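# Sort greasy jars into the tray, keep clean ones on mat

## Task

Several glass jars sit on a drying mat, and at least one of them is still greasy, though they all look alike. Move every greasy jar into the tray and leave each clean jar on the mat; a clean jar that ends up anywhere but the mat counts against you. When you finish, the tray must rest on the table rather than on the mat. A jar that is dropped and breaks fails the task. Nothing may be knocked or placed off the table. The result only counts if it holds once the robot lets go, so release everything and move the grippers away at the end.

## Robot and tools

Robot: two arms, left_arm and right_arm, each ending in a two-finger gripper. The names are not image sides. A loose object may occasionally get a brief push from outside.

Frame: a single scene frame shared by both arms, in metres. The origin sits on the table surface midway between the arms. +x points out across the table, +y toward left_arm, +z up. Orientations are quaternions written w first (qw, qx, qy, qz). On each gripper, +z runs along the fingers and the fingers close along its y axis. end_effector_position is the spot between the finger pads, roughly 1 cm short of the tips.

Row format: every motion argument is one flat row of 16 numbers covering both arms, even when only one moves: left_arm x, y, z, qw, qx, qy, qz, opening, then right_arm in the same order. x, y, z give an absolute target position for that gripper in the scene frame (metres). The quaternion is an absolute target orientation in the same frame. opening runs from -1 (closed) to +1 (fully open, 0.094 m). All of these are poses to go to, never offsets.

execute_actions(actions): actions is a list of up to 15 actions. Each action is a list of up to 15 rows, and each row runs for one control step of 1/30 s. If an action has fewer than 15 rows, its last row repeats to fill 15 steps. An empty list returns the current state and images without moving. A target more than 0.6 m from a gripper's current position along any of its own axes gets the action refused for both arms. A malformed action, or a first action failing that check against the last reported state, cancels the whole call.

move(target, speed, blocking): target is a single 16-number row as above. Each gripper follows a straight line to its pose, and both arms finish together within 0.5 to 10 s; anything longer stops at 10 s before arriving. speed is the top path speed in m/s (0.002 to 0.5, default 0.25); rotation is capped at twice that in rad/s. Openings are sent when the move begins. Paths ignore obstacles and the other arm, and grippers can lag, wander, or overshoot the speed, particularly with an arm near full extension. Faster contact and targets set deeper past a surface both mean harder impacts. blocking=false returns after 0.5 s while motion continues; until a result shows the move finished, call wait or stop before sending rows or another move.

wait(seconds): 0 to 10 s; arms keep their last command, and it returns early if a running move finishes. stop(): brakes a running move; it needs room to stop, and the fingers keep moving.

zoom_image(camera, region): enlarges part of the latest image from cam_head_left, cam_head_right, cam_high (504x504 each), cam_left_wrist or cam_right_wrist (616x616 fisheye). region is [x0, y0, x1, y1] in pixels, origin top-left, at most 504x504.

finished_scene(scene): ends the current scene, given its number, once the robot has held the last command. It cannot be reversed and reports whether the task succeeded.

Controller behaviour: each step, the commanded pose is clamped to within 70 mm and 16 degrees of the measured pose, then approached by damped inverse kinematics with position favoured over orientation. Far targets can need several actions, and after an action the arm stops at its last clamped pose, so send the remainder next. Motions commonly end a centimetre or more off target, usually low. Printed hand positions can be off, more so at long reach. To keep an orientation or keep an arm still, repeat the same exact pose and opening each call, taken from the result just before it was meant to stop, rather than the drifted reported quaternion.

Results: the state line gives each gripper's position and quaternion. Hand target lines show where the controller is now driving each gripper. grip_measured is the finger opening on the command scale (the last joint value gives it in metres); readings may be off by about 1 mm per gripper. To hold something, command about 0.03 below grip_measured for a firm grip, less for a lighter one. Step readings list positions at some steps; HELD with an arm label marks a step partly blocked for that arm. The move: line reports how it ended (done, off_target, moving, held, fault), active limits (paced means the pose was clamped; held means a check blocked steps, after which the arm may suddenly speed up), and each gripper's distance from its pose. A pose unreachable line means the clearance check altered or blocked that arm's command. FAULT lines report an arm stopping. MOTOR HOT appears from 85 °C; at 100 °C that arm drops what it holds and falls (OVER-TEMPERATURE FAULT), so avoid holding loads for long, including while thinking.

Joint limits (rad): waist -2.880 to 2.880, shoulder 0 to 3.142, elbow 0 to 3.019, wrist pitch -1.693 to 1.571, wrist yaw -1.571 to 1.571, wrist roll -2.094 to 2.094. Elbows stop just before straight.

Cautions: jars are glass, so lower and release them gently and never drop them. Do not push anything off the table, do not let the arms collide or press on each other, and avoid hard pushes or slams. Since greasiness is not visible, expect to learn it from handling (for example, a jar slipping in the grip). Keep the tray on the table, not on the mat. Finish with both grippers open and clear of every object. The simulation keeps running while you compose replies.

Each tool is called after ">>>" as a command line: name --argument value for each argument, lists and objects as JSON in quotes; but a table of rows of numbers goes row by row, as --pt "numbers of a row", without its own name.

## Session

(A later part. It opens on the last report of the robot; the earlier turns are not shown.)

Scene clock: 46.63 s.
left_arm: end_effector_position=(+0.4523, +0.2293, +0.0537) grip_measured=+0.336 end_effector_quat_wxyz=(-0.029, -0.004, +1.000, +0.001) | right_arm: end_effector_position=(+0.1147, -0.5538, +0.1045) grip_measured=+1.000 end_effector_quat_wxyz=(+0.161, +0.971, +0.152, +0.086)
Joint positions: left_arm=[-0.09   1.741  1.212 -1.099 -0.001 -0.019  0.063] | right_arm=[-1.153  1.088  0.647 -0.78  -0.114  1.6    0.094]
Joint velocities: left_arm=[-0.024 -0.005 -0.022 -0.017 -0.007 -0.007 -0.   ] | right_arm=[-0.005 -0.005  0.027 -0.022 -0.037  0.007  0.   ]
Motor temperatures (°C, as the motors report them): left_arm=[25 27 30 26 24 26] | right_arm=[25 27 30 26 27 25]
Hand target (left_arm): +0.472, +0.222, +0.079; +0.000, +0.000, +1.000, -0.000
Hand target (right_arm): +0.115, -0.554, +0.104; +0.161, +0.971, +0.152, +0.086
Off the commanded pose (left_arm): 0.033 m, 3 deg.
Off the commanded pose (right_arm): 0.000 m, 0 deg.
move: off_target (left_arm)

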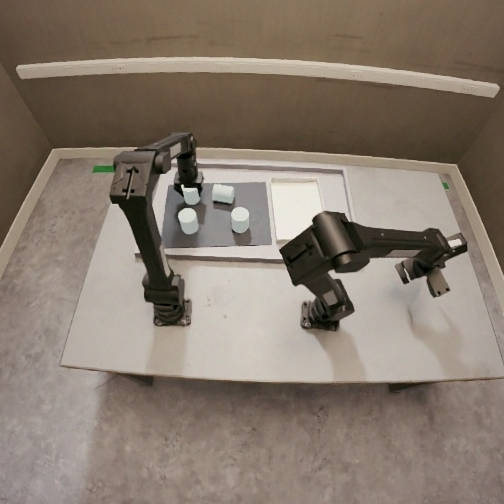

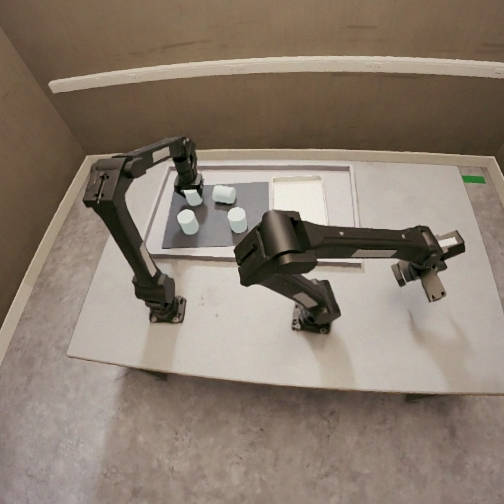

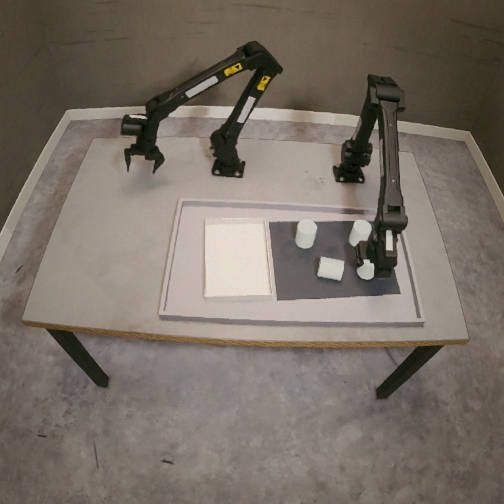

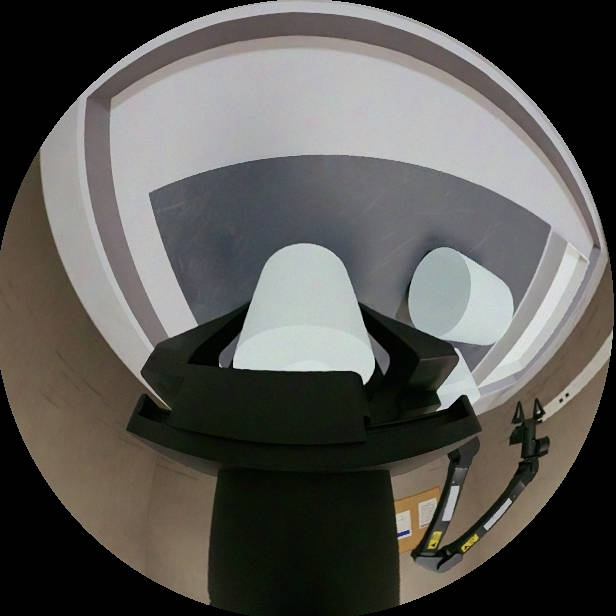

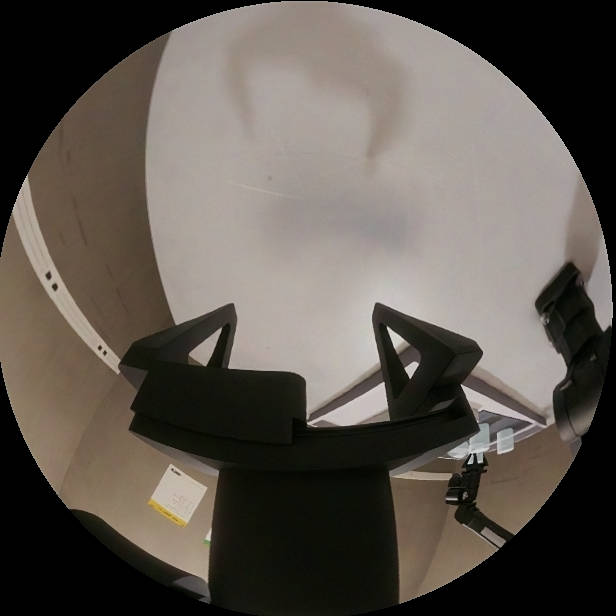

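>>> move --target '[0.462,0.222,0.043,0,0,1,0,0.331,0.1147,-0.5538,0.1045,0.161,0.971,0.152,0.086,1]' --speed 0.035

>>> execute_actions --actions '[[[0.462,0.222,0.043,0,0,1,0,1,0.1147,-0.5538,0.1045,0.161,0.971,0.152,0.086,1]]]'

>>> move --target '[0.472,0.222,0.16,0,0,1,0,1,0.1147,-0.5538,0.1045,0.161,0.971,0.152,0.086,1]' --speed 0.15

>>> move --target '[0.33,0.232,0.14,0,0,1,0,1,0.1147,-0.5538,0.1045,0.161,0.971,0.152,0.086,1]' --speed 0.15

Scene clock: 47.87 s.
left_arm: end_effector_position=(+0.4590, +0.2292, +0.0450) grip_measured=+0.336 end_effector_quat_wxyz=(-0.005, -0.004, +1.000, +0.001) | right_arm: end_effector_position=(+0.1147, -0.5538, +0.1045) grip_measured=+1.000 end_effector_quat_wxyz=(+0.161, +0.971, +0.152, +0.086)
Joint positions: left_arm=[-0.09   1.741  1.186 -1.025 -0.001 -0.019  0.063] | right_arm=[-1.153  1.088  0.647 -0.78  -0.114  1.6    0.094]
Joint velocities: left_arm=[-0.015  0.005  0.012 -0.002  0.095  0.051 -0.   ] | right_arm=[ 0.005 -0.005 -0.012  0.012 -0.051 -0.022  0.   ]
Motor temperatures (°C, as the motors report them): left_arm=[25 27 30 26 24 26] | right_arm=[25 27 30 26 27 25]
Hand target (left_arm): +0.462, +0.222, +0.043; -0.000, +0.000, +1.000, +0.000
Hand target (right_arm): +0.115, -0.554, +0.104; +0.161, +0.971, +0.152, +0.086
Off the commanded pose (left_arm): 0.008 m, 1 deg.
Off the commanded pose (right_arm): 0.000 m, 0 deg.
move: done

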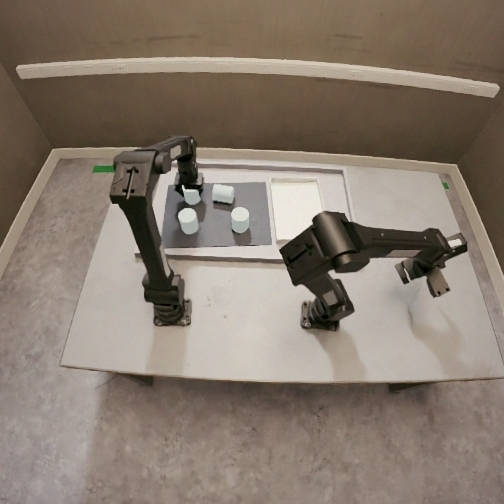

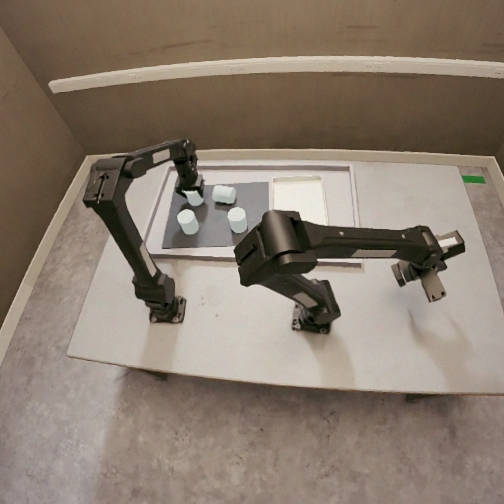

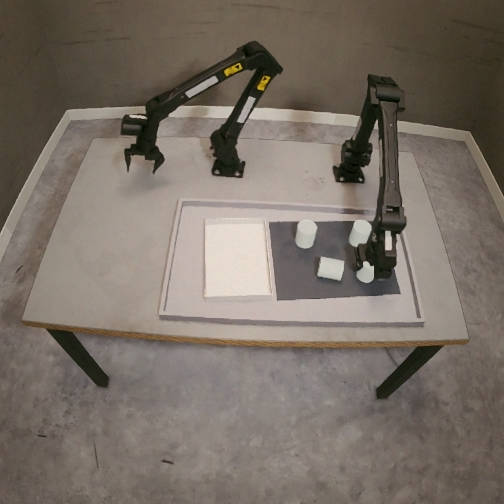

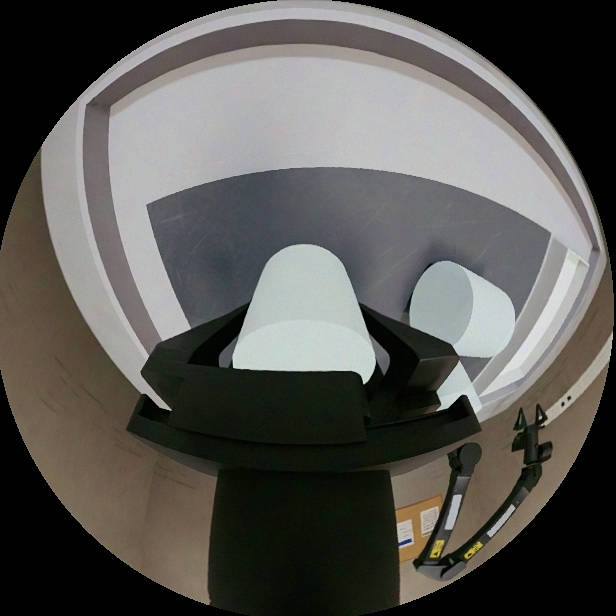

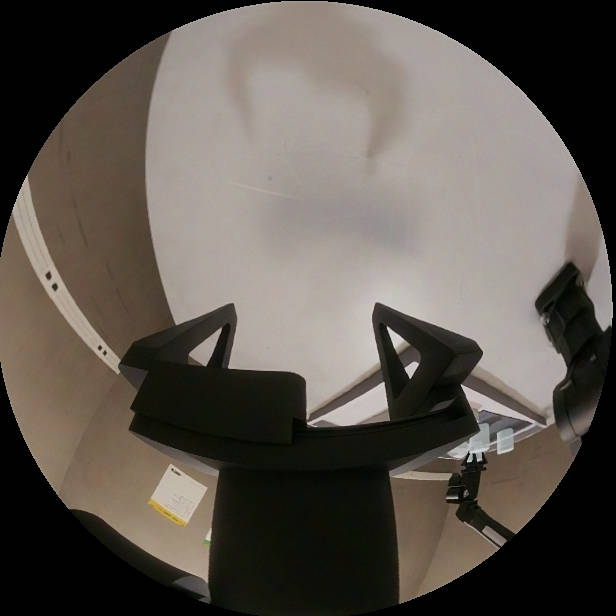

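Scene clock: 48.37 s.
left_arm: end_effector_position=(+0.4595, +0.2292, +0.0450) grip_measured=+1.000 end_effector_quat_wxyz=(-0.004, -0.004, +1.000, +0.001) | right_arm: end_effector_position=(+0.1147, -0.5538, +0.1045) grip_measured=+1.000 end_effector_quat_wxyz=(+0.161, +0.971, +0.152, +0.086)
Joint positions: left_arm=[-0.09   1.741  1.186 -1.023 -0.001 -0.019  0.094] | right_arm=[-1.153  1.088  0.647 -0.78  -0.114  1.6    0.094]
Joint velocities: left_arm=[-0.015 -0.005  0.007 -0.012  0.037 -0.051  0.   ] | right_arm=[-0.005  0.005  0.007  0.002  0.007  0.022  0.   ]
Motor temperatures (°C, as the motors report them): left_arm=[25 27 30 26 24 26] | right_arm=[25 27 30 26 27 25]
Hand target (left_arm): +0.462, +0.222, +0.043; -0.000, +0.000, +1.000, -0.000
Hand target (right_arm): +0.115, -0.554, +0.104; +0.161, +0.971, +0.152, +0.086
Off the commanded pose (left_arm): 0.008 m, 1 deg.
Off the commanded pose (right_arm): 0.000 m, 0 deg.
Step readings (end_effector_position):
0: left_arm (+0.4590, +0.2292, +0.0450) | right_arm (+0.1147, -0.5538, +0.1045)
1: left_arm (+0.4590, +0.2292, +0.0450) | right_arm (+0.1147, -0.5538, +0.1045)
2: left_arm (+0.4592, +0.2292, +0.0450) | right_arm (+0.1147, -0.5538, +0.1045)
4: left_arm (+0.4595, +0.2292, +0.0450) | right_arm (+0.1147, -0.5538, +0.1045)
8: left_arm (+0.4595, +0.2292, +0.0450) | right_arm (+0.1147, -0.5538, +0.1045)
15: end_effector_position above

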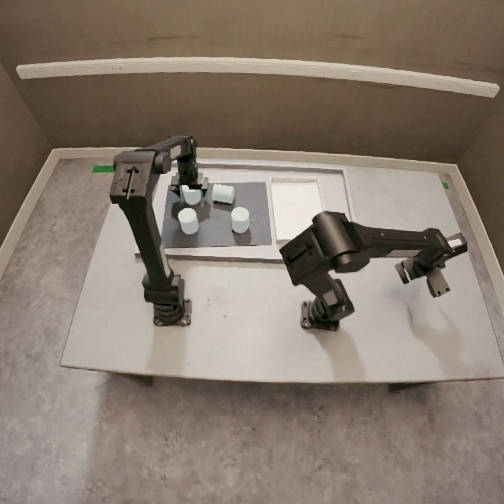

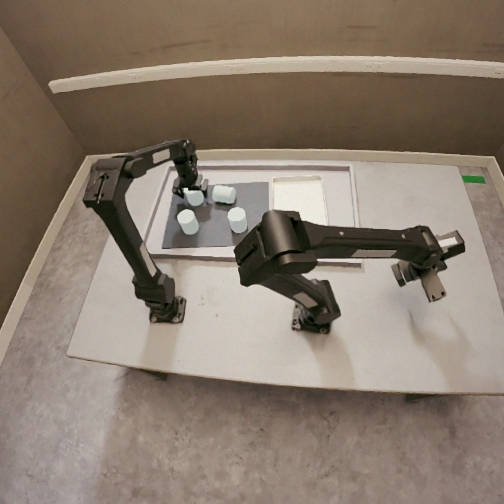

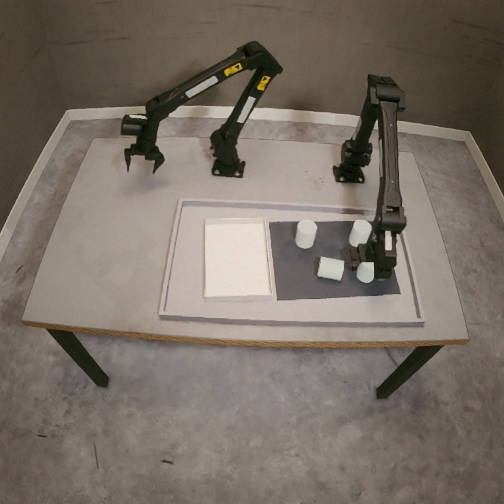

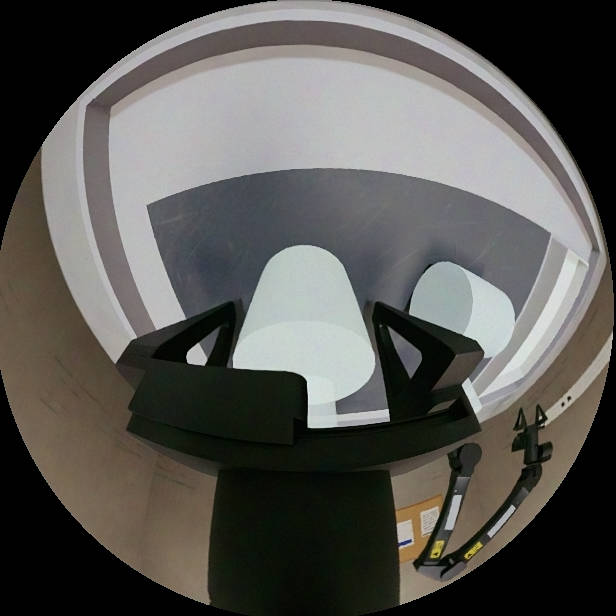

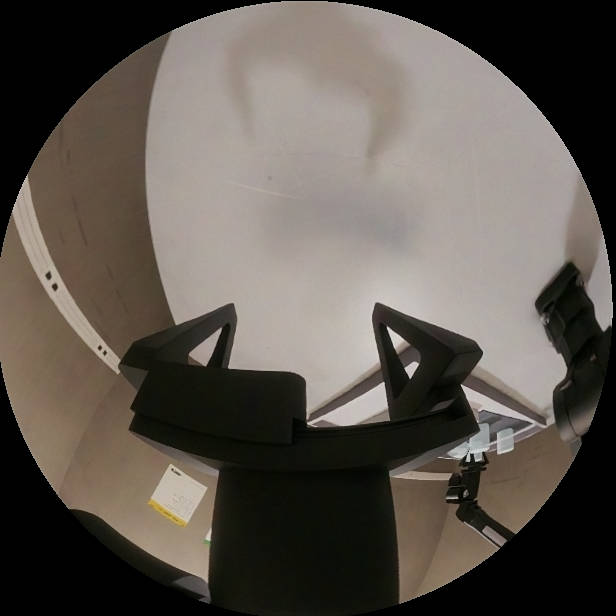

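Scene clock: 49.50 s.
left_arm: end_effector_position=(+0.4564, +0.2292, +0.1383) grip_measured=+1.000 end_effector_quat_wxyz=(-0.024, -0.004, +1.000, +0.001) | right_arm: end_effector_position=(+0.1147, -0.5538, +0.1045) grip_measured=+1.000 end_effector_quat_wxyz=(+0.161, +0.971, +0.152, +0.086)
Joint positions: left_arm=[-0.09   1.654  1.34  -1.303 -0.001 -0.019  0.094] | right_arm=[-1.153  1.088  0.647 -0.78  -0.114  1.6    0.094]
Joint velocities: left_arm=[-0.005 -0.015 -0.002  0.007  0.051  0.022  0.   ] | right_arm=[-0.015 -0.005 -0.022  0.022 -0.081 -0.022  0.   ]
Motor temperatures (°C, as the motors report them): left_arm=[25 27 30 26 24 26] | right_arm=[25 27 30 26 27 25]
Hand target (left_arm): +0.469, +0.222, +0.161; +0.000, +0.000, +1.000, -0.000
Hand target (right_arm): +0.115, -0.554, +0.104; +0.161, +0.971, +0.152, +0.086
Off the commanded pose (left_arm): 0.028 m, 3 deg.
Off the commanded pose (right_arm): 0.000 m, 0 deg.
move: off_target (left_arm)

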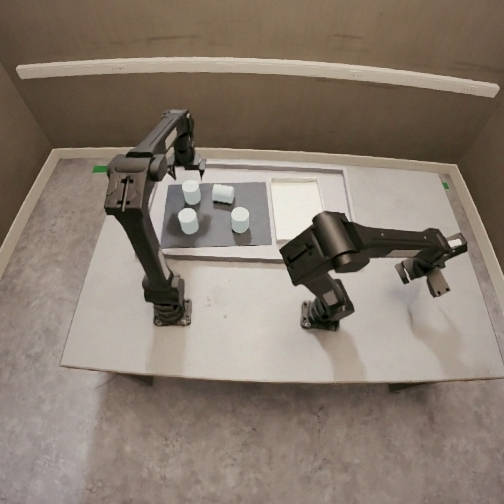

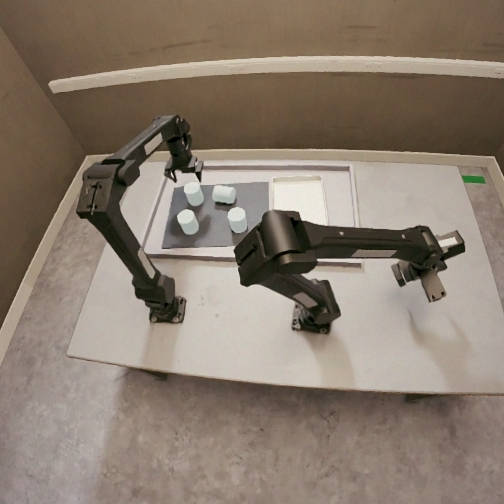

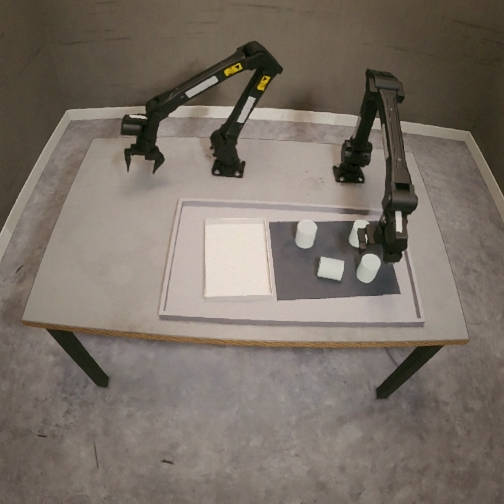

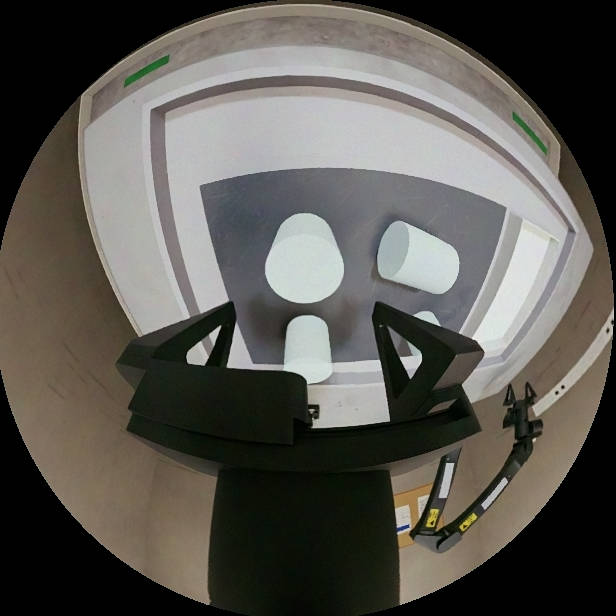

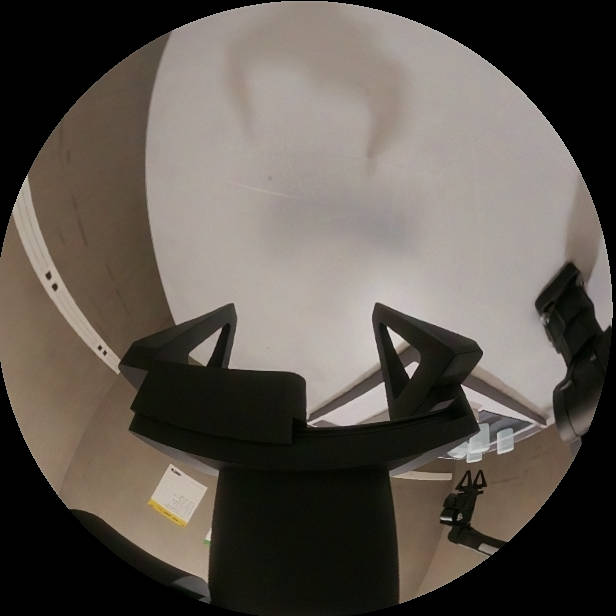

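Scene clock: 50.73 s.
left_arm: end_effector_position=(+0.3263, +0.2307, +0.1339) grip_measured=+1.000 end_effector_quat_wxyz=(-0.012, -0.001, +1.000, +0.001) | right_arm: end_effector_position=(+0.1147, -0.5538, +0.1045) grip_measured=+1.000 end_effector_quat_wxyz=(+0.161, +0.971, +0.152, +0.086)
Joint positions: left_arm=[-0.09   1.313  0.954 -1.236 -0.001 -0.013  0.094] | right_arm=[-1.153  1.088  0.647 -0.78  -0.114  1.6    0.094]
Joint velocities: left_arm=[-0.015 -0.015  0.022  0.002  0.037 -0.037  0.   ] | right_arm=[ 0.005 -0.024 -0.007  0.017  0.037  0.037  0.   ]
Motor temperatures (°C, as the motors report them): left_arm=[25 27 30 26 24 26] | right_arm=[25 27 30 26 27 25]
Hand target (left_arm): +0.330, +0.233, +0.138; +0.000, +0.000, +1.000, +0.001
Hand target (right_arm): +0.115, -0.554, +0.104; +0.161, +0.971, +0.152, +0.086
Off the commanded pose (left_arm): 0.007 m, 1 deg.
Off the commanded pose (right_arm): 0.000 m, 0 deg.
move: done

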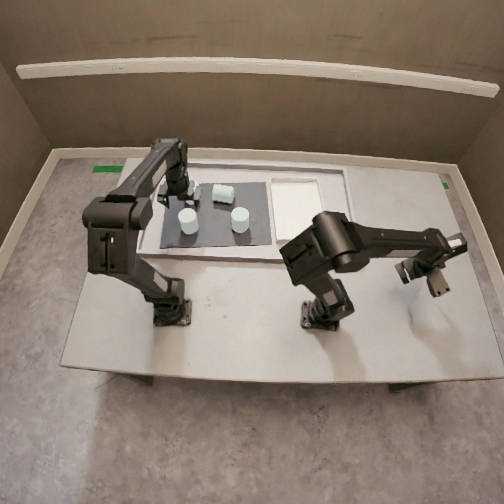

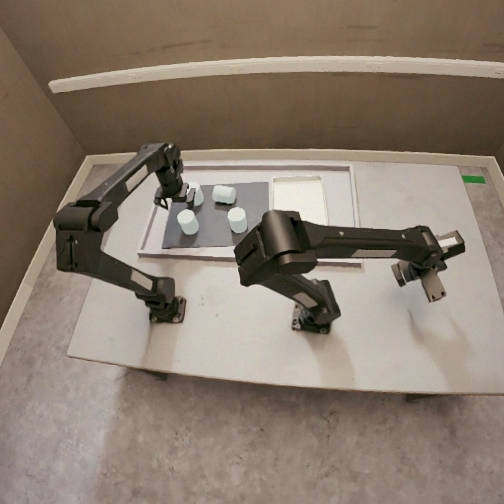

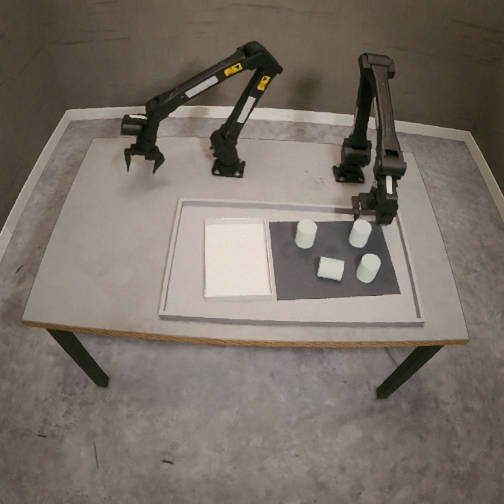

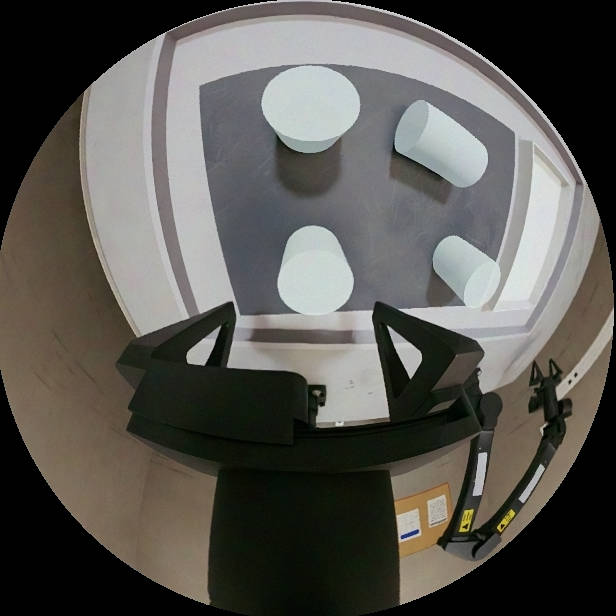

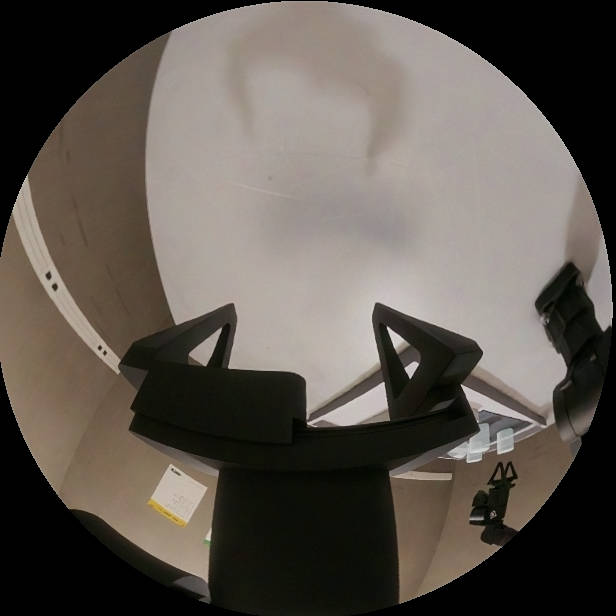

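>>> move --target '[0.321,0.216,0.09,0,0,1,0,1,0.1147,-0.5538,0.1045,0.161,0.971,0.152,0.086,1]' --speed 0.07

Scene clock: 51.90 s.
left_arm: end_effector_position=(+0.3189, +0.2213, +0.0926) grip_measured=+1.000 end_effector_quat_wxyz=(-0.001, -0.003, +1.000, +0.001) | right_arm: end_effector_position=(+0.1147, -0.5538, +0.1045) grip_measured=+1.000 end_effector_quat_wxyz=(+0.161, +0.971, +0.152, +0.086)
Joint positions: left_arm=[-0.118  1.329  0.85  -1.095 -0.001 -0.046  0.094] | right_arm=[-1.153  1.088  0.647 -0.78  -0.114  1.6    0.094]
Joint velocities: left_arm=[-0.005 -0.024  0.002  0.012 -0.051 -0.037  0.   ] | right_arm=[-0.005  0.005  0.007 -0.002  0.007  0.037  0.   ]
Motor temperatures (°C, as the motors report them): left_arm=[25 27 30 26 24 26] | right_arm=[25 27 30 26 27 25]
Hand target (left_arm): +0.322, +0.216, +0.090; -0.000, +0.000, +1.000, -0.000
Hand target (right_arm): +0.115, -0.554, +0.104; +0.161, +0.971, +0.152, +0.086
Off the commanded pose (left_arm): 0.006 m, 0 deg.
Off the commanded pose (right_arm): 0.000 m, 0 deg.
move: done

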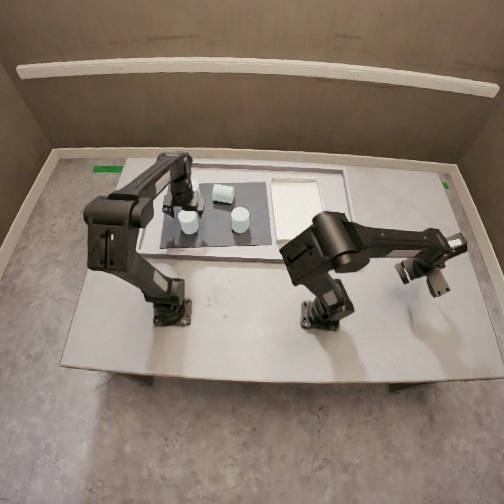

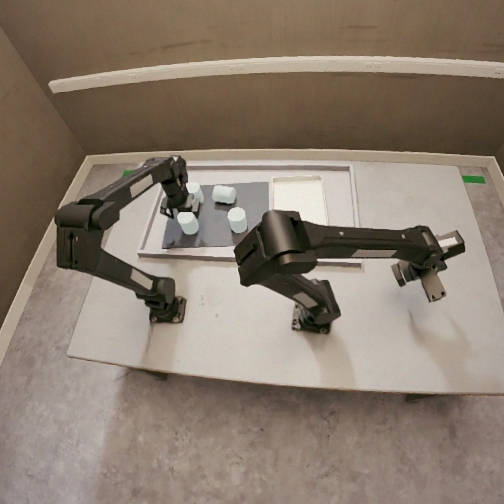

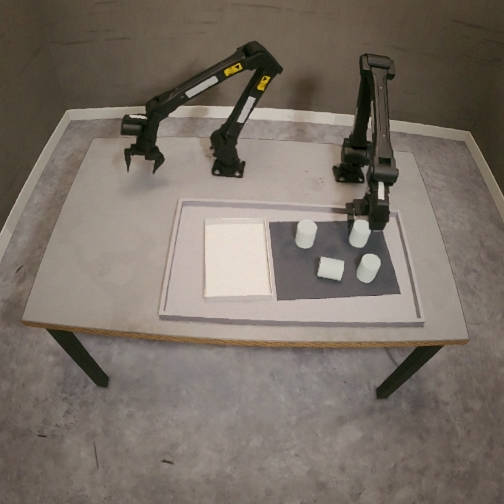

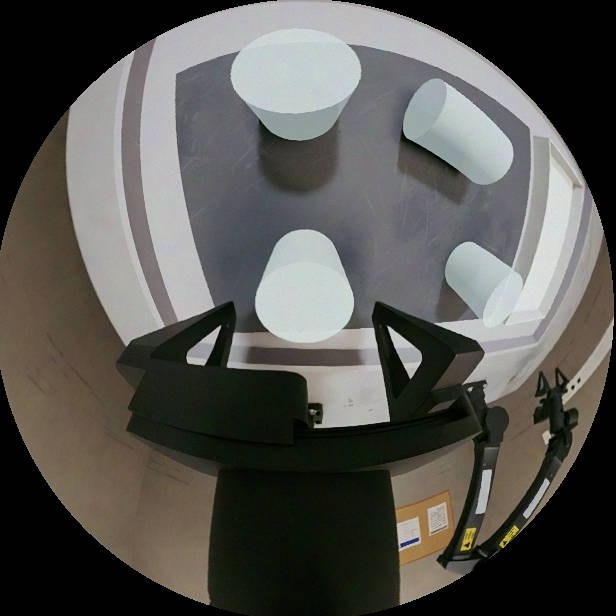

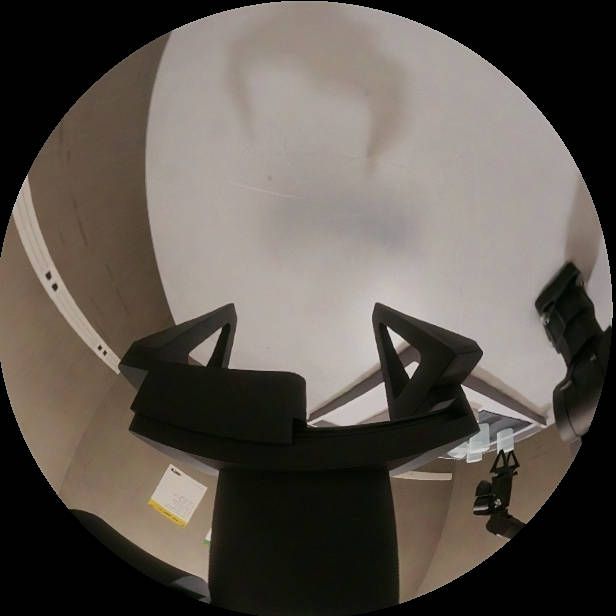

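>>> move --target '[0.320,0.216,0.040,0,0,1,0,1,0.1147,-0.5538,0.1045,0.161,0.971,0.152,0.086,1]' --speed 0.06

>>> execute_actions --actions '[[[0.320,0.216,0.040,0,0,1,0,0.45,0.1147,-0.5538,0.1045,0.161,0.971,0.152,0.086,1]],[[0.320,0.216,0.040,0,0,1,0,0.43,0.1147,-0.5538,0.1045,0.161,0.971,0.152,0.086,1],[0.320,0.216,0.040,0,0,1,0,0.41,0.1147,-0.5538,0.1045,0.161,0.971,0.152,0.086,1],[0.320,0.216,0.040,0,0,1,0,0.39,0.1147,-0.5538,0.1045,0.161,0.971,0.152,0.086,1],[0.320,0.216,0.040,0,0,1,0,0.38,0.1147,-0.5538,0.1045,0.161,0.971,0.152,0.086,1],[0.320,0.216,0.040,0,0,1,0,0.37,0.1147,-0.5538,0.1045,0.161,0.971,0.152,0.086,1],[0.320,0.216,0.040,0,0,1,0,0.36,0.1147,-0.5538,0.1045,0.161,0.971,0.152,0.086,1]],[[0.320,0.216,0.040,0,0,1,0,0.35,0.1147,-0.5538,0.1045,0.161,0.971,0.152,0.086,1],[0.320,0.216,0.040,0,0,1,0,0.345,0.1147,-0.5538,0.1045,0.161,0.971,0.152,0.086,1],[0.320,0.216,0.040,0,0,1,0,0.34,0.1147,-0.5538,0.1045,0.161,0.971,0.152,0.086,1],[0.320,0.216,0.040,0,0,1,0,0.335,0.1147,-0.5538,0.1045,0.161,0.971,0.152,0.086,1],[0.320,0.216,0.040,0,0,1,0,0.331,0.1147,-0.5538,0.1045,0.161,0.971,0.152,0.086,1]]]'

>>> move --target '[0.332,0.216,0.076,0,0,1,0,0.331,0.1147,-0.5538,0.1045,0.161,0.971,0.152,0.086,1]' --speed 0.035

Scene clock: 53.37 s.
left_arm: end_effector_position=(+0.3193, +0.2213, +0.0430) grip_measured=+1.000 end_effector_quat_wxyz=(-0.001, -0.004, +1.000, +0.001) | right_arm: end_effector_position=(+0.1147, -0.5538, +0.1045) grip_measured=+1.000 end_effector_quat_wxyz=(+0.161, +0.971, +0.152, +0.086)
Joint positions: left_arm=[-0.118  1.41   0.776 -0.938 -0.001 -0.047  0.094] | right_arm=[-1.153  1.088  0.647 -0.78  -0.114  1.6    0.094]
Joint velocities: left_arm=[ 0.005 -0.015  0.012 -0.007 -0.022 -0.007  0.   ] | right_arm=[ 0.005  0.005  0.017 -0.012 -0.066  0.007  0.   ]
Motor temperatures (°C, as the motors report them): left_arm=[25 27 30 26 24 26] | right_arm=[25 27 30 26 27 25]
Hand target (left_arm): +0.321, +0.216, +0.040; +0.000, +0.000, +1.000, -0.000
Hand target (right_arm): +0.115, -0.554, +0.104; +0.161, +0.971, +0.152, +0.086
Off the commanded pose (left_arm): 0.006 m, 0 deg.
Off the commanded pose (right_arm): 0.000 m, 0 deg.
move: done

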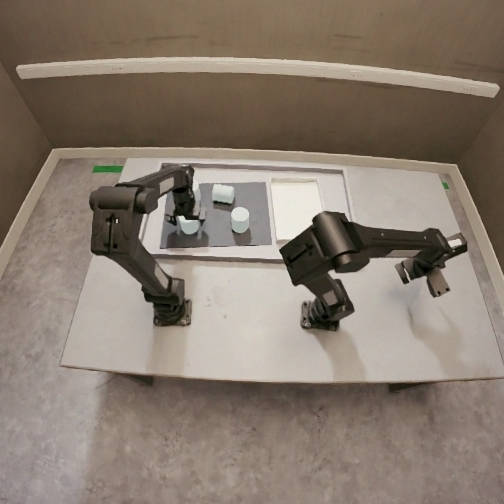

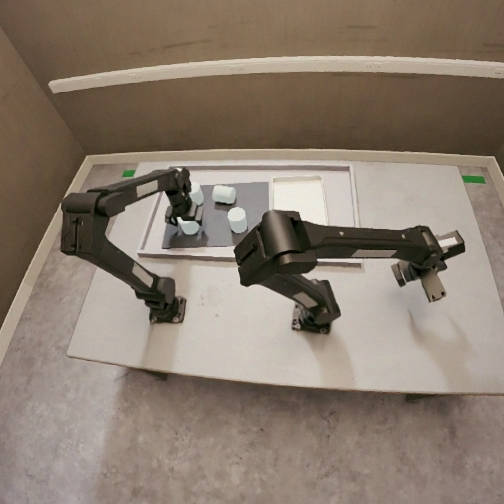

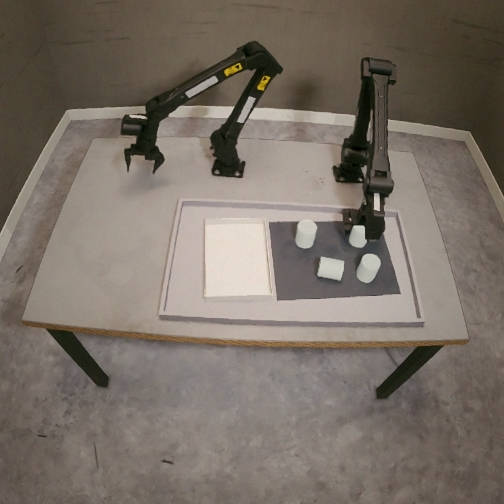

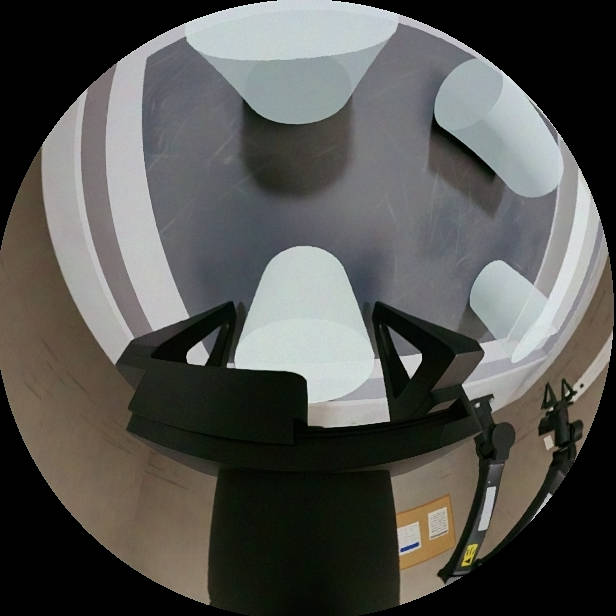

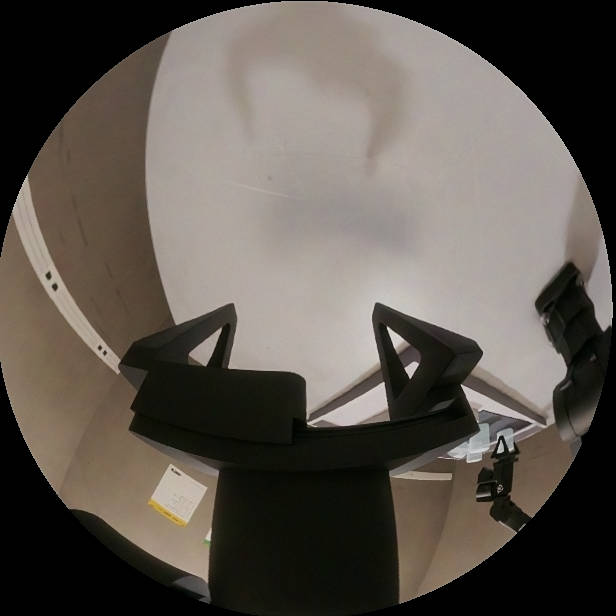

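Scene clock: 54.87 s.
left_arm: end_effector_position=(+0.3192, +0.2211, +0.0430) grip_measured=+0.336 end_effector_quat_wxyz=(-0.001, -0.004, +1.000, +0.000) | right_arm: end_effector_position=(+0.1147, -0.5538, +0.1045) grip_measured=+1.000 end_effector_quat_wxyz=(+0.161, +0.971, +0.152, +0.086)
Joint positions: left_arm=[-0.118  1.41   0.776 -0.938 -0.001 -0.047  0.063] | right_arm=[-1.153  1.088  0.647 -0.78  -0.114  1.6    0.094]
Joint velocities: left_arm=[-0.005 -0.015  0.012 -0.022  0.007  0.022 -0.   ] | right_arm=[-0.015 -0.005 -0.002 -0.017 -0.007 -0.007  0.   ]
Motor temperatures (°C, as the motors report them): left_arm=[25 26 30 26 24 26] | right_arm=[25 27 30 26 27 25]
Hand target (left_arm): +0.320, +0.216, +0.040; -0.000, -0.000, +1.000, -0.000
Hand target (right_arm): +0.115, -0.554, +0.104; +0.161, +0.971, +0.152, +0.086
Off the commanded pose (left_arm): 0.006 m, 0 deg.
Off the commanded pose (right_arm): 0.000 m, 0 deg.
Step readings (end_effector_position; steps 1 to 15: 1st action; 16 to 30: 2nd action; 31 to 45: 3rd action):
0: left_arm (+0.3193, +0.2213, +0.0430) | right_arm (+0.1147, -0.5538, +0.1045)
1: left_arm (+0.3193, +0.2213, +0.0430) | right_arm (+0.1147, -0.5538, +0.1045)
2: left_arm (+0.3193, +0.2213, +0.0430) | right_arm (+0.1147, -0.5538, +0.1045)
4: left_arm (+0.3193, +0.2213, +0.0430) | right_arm (+0.1147, -0.5538, +0.1045)
8: left_arm (+0.3193, +0.2213, +0.0430) | right_arm (+0.1147, -0.5538, +0.1045)
15: left_arm (+0.3193, +0.2213, +0.0430) | right_arm (+0.1147, -0.5538, +0.1045)
16: left_arm (+0.3193, +0.2213, +0.0430) | right_arm (+0.1147, -0.5538, +0.1045)
17: left_arm (+0.3193, +0.2213, +0.0430) | right_arm (+0.1147, -0.5538, +0.1045)
19: left_arm (+0.3193, +0.2213, +0.0430) | right_arm (+0.1147, -0.5538, +0.1045)
23: left_arm (+0.3193, +0.2213, +0.0430) | right_arm (+0.1147, -0.5538, +0.1045)
30: left_arm (+0.3193, +0.2213, +0.0430) | right_arm (+0.1147, -0.5538, +0.1045)
31: left_arm (+0.3193, +0.2213, +0.0430) | right_arm (+0.1147, -0.5538, +0.1045)
32: left_arm (+0.3193, +0.2213, +0.0430) | right_arm (+0.1147, -0.5538, +0.1045)
34: left_arm (+0.3192, +0.2211, +0.0430) | right_arm (+0.1147, -0.5538, +0.1045)
38: left_arm (+0.3192, +0.2211, +0.0430) | right_arm (+0.1147, -0.5538, +0.1045)
45: end_effector_position above

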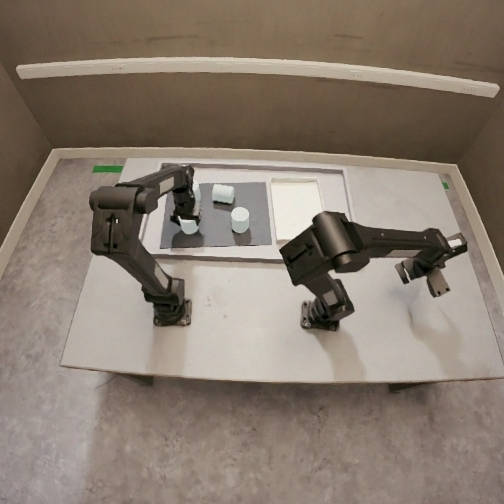

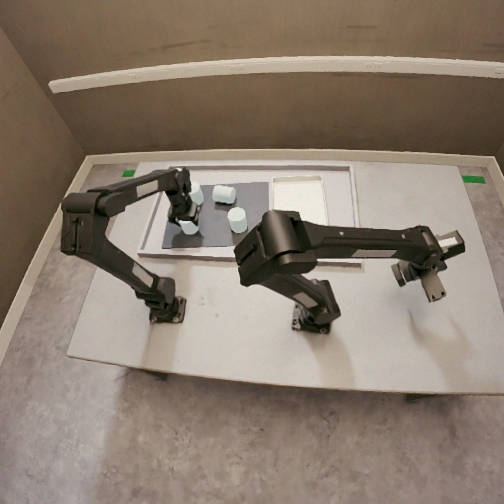

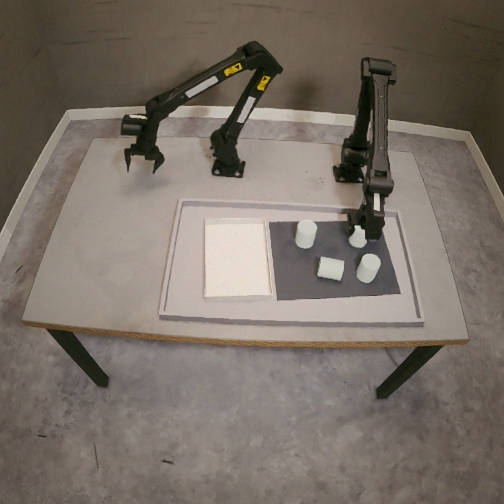

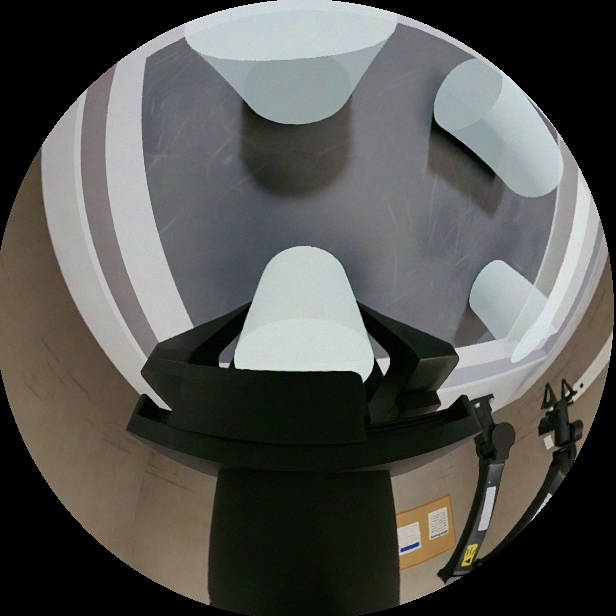

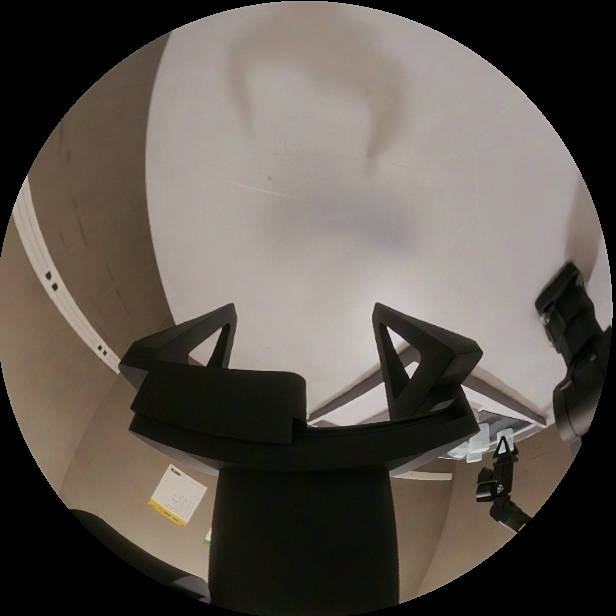

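Scene clock: 56.23 s.
left_arm: end_effector_position=(+0.3103, +0.2215, +0.0540) grip_measured=+0.336 end_effector_quat_wxyz=(-0.030, -0.004, +1.000, +0.002) | right_arm: end_effector_position=(+0.1147, -0.5538, +0.1045) grip_measured=+1.000 end_effector_quat_wxyz=(+0.161, +0.971, +0.152, +0.086)
Joint positions: left_arm=[-0.118  1.406  0.805 -1.031 -0.001 -0.047  0.063] | right_arm=[-1.153  1.088  0.647 -0.78  -0.114  1.6    0.094]
Joint velocities: left_arm=[ 0.005  0.015  0.002  0.007  0.022 -0.007 -0.001] | right_arm=[-0.005 -0.024 -0.007 -0.012 -0.007 -0.051  0.   ]
Motor temperatures (°C, as the motors report them): left_arm=[25 26 30 26 24 26] | right_arm=[25 27 30 26 27 25]
Hand target (left_arm): +0.330, +0.216, +0.077; +0.000, +0.000, +1.000, -0.000
Hand target (right_arm): +0.115, -0.554, +0.104; +0.161, +0.971, +0.152, +0.086
Off the commanded pose (left_arm): 0.031 m, 4 deg.
Off the commanded pose (right_arm): 0.000 m, 0 deg.
move: off_target (left_arm)

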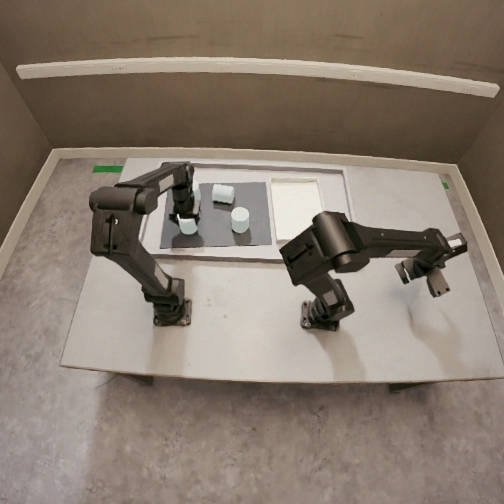

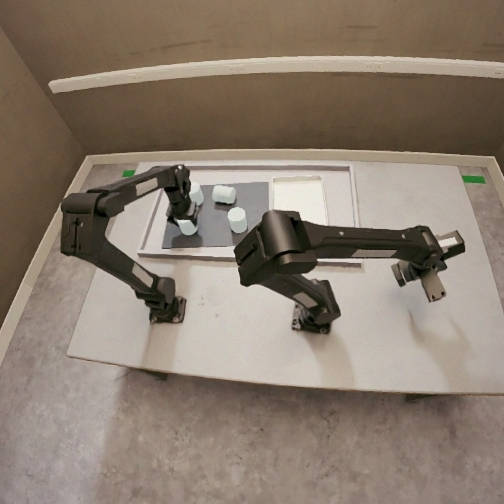

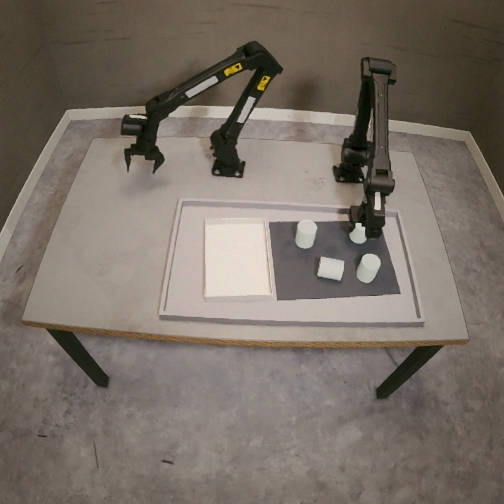

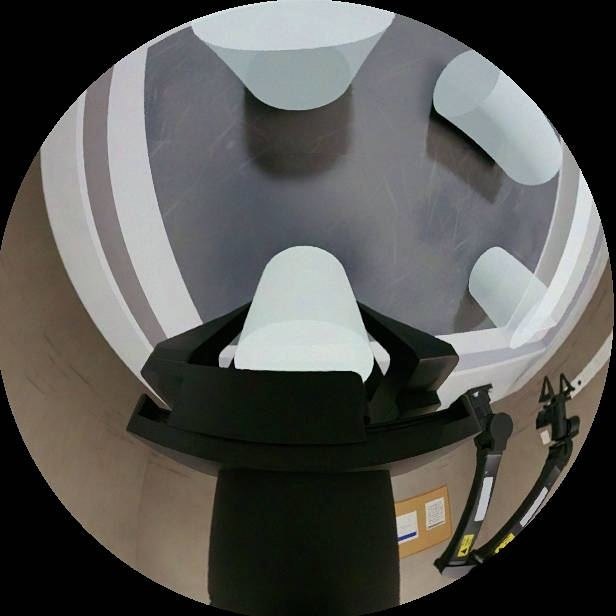

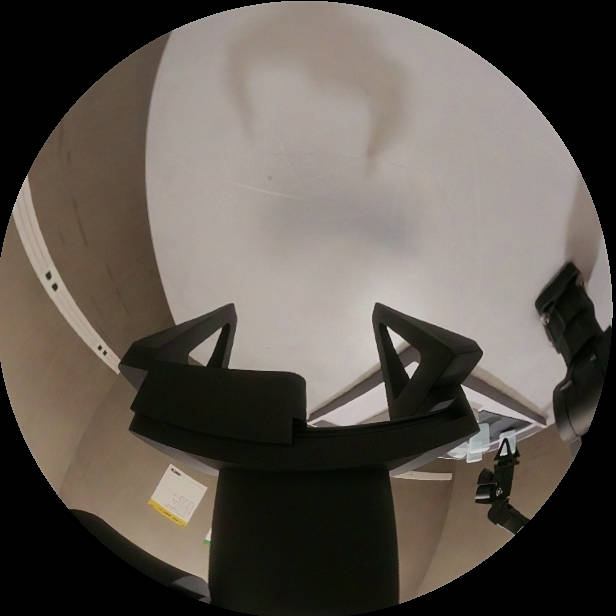

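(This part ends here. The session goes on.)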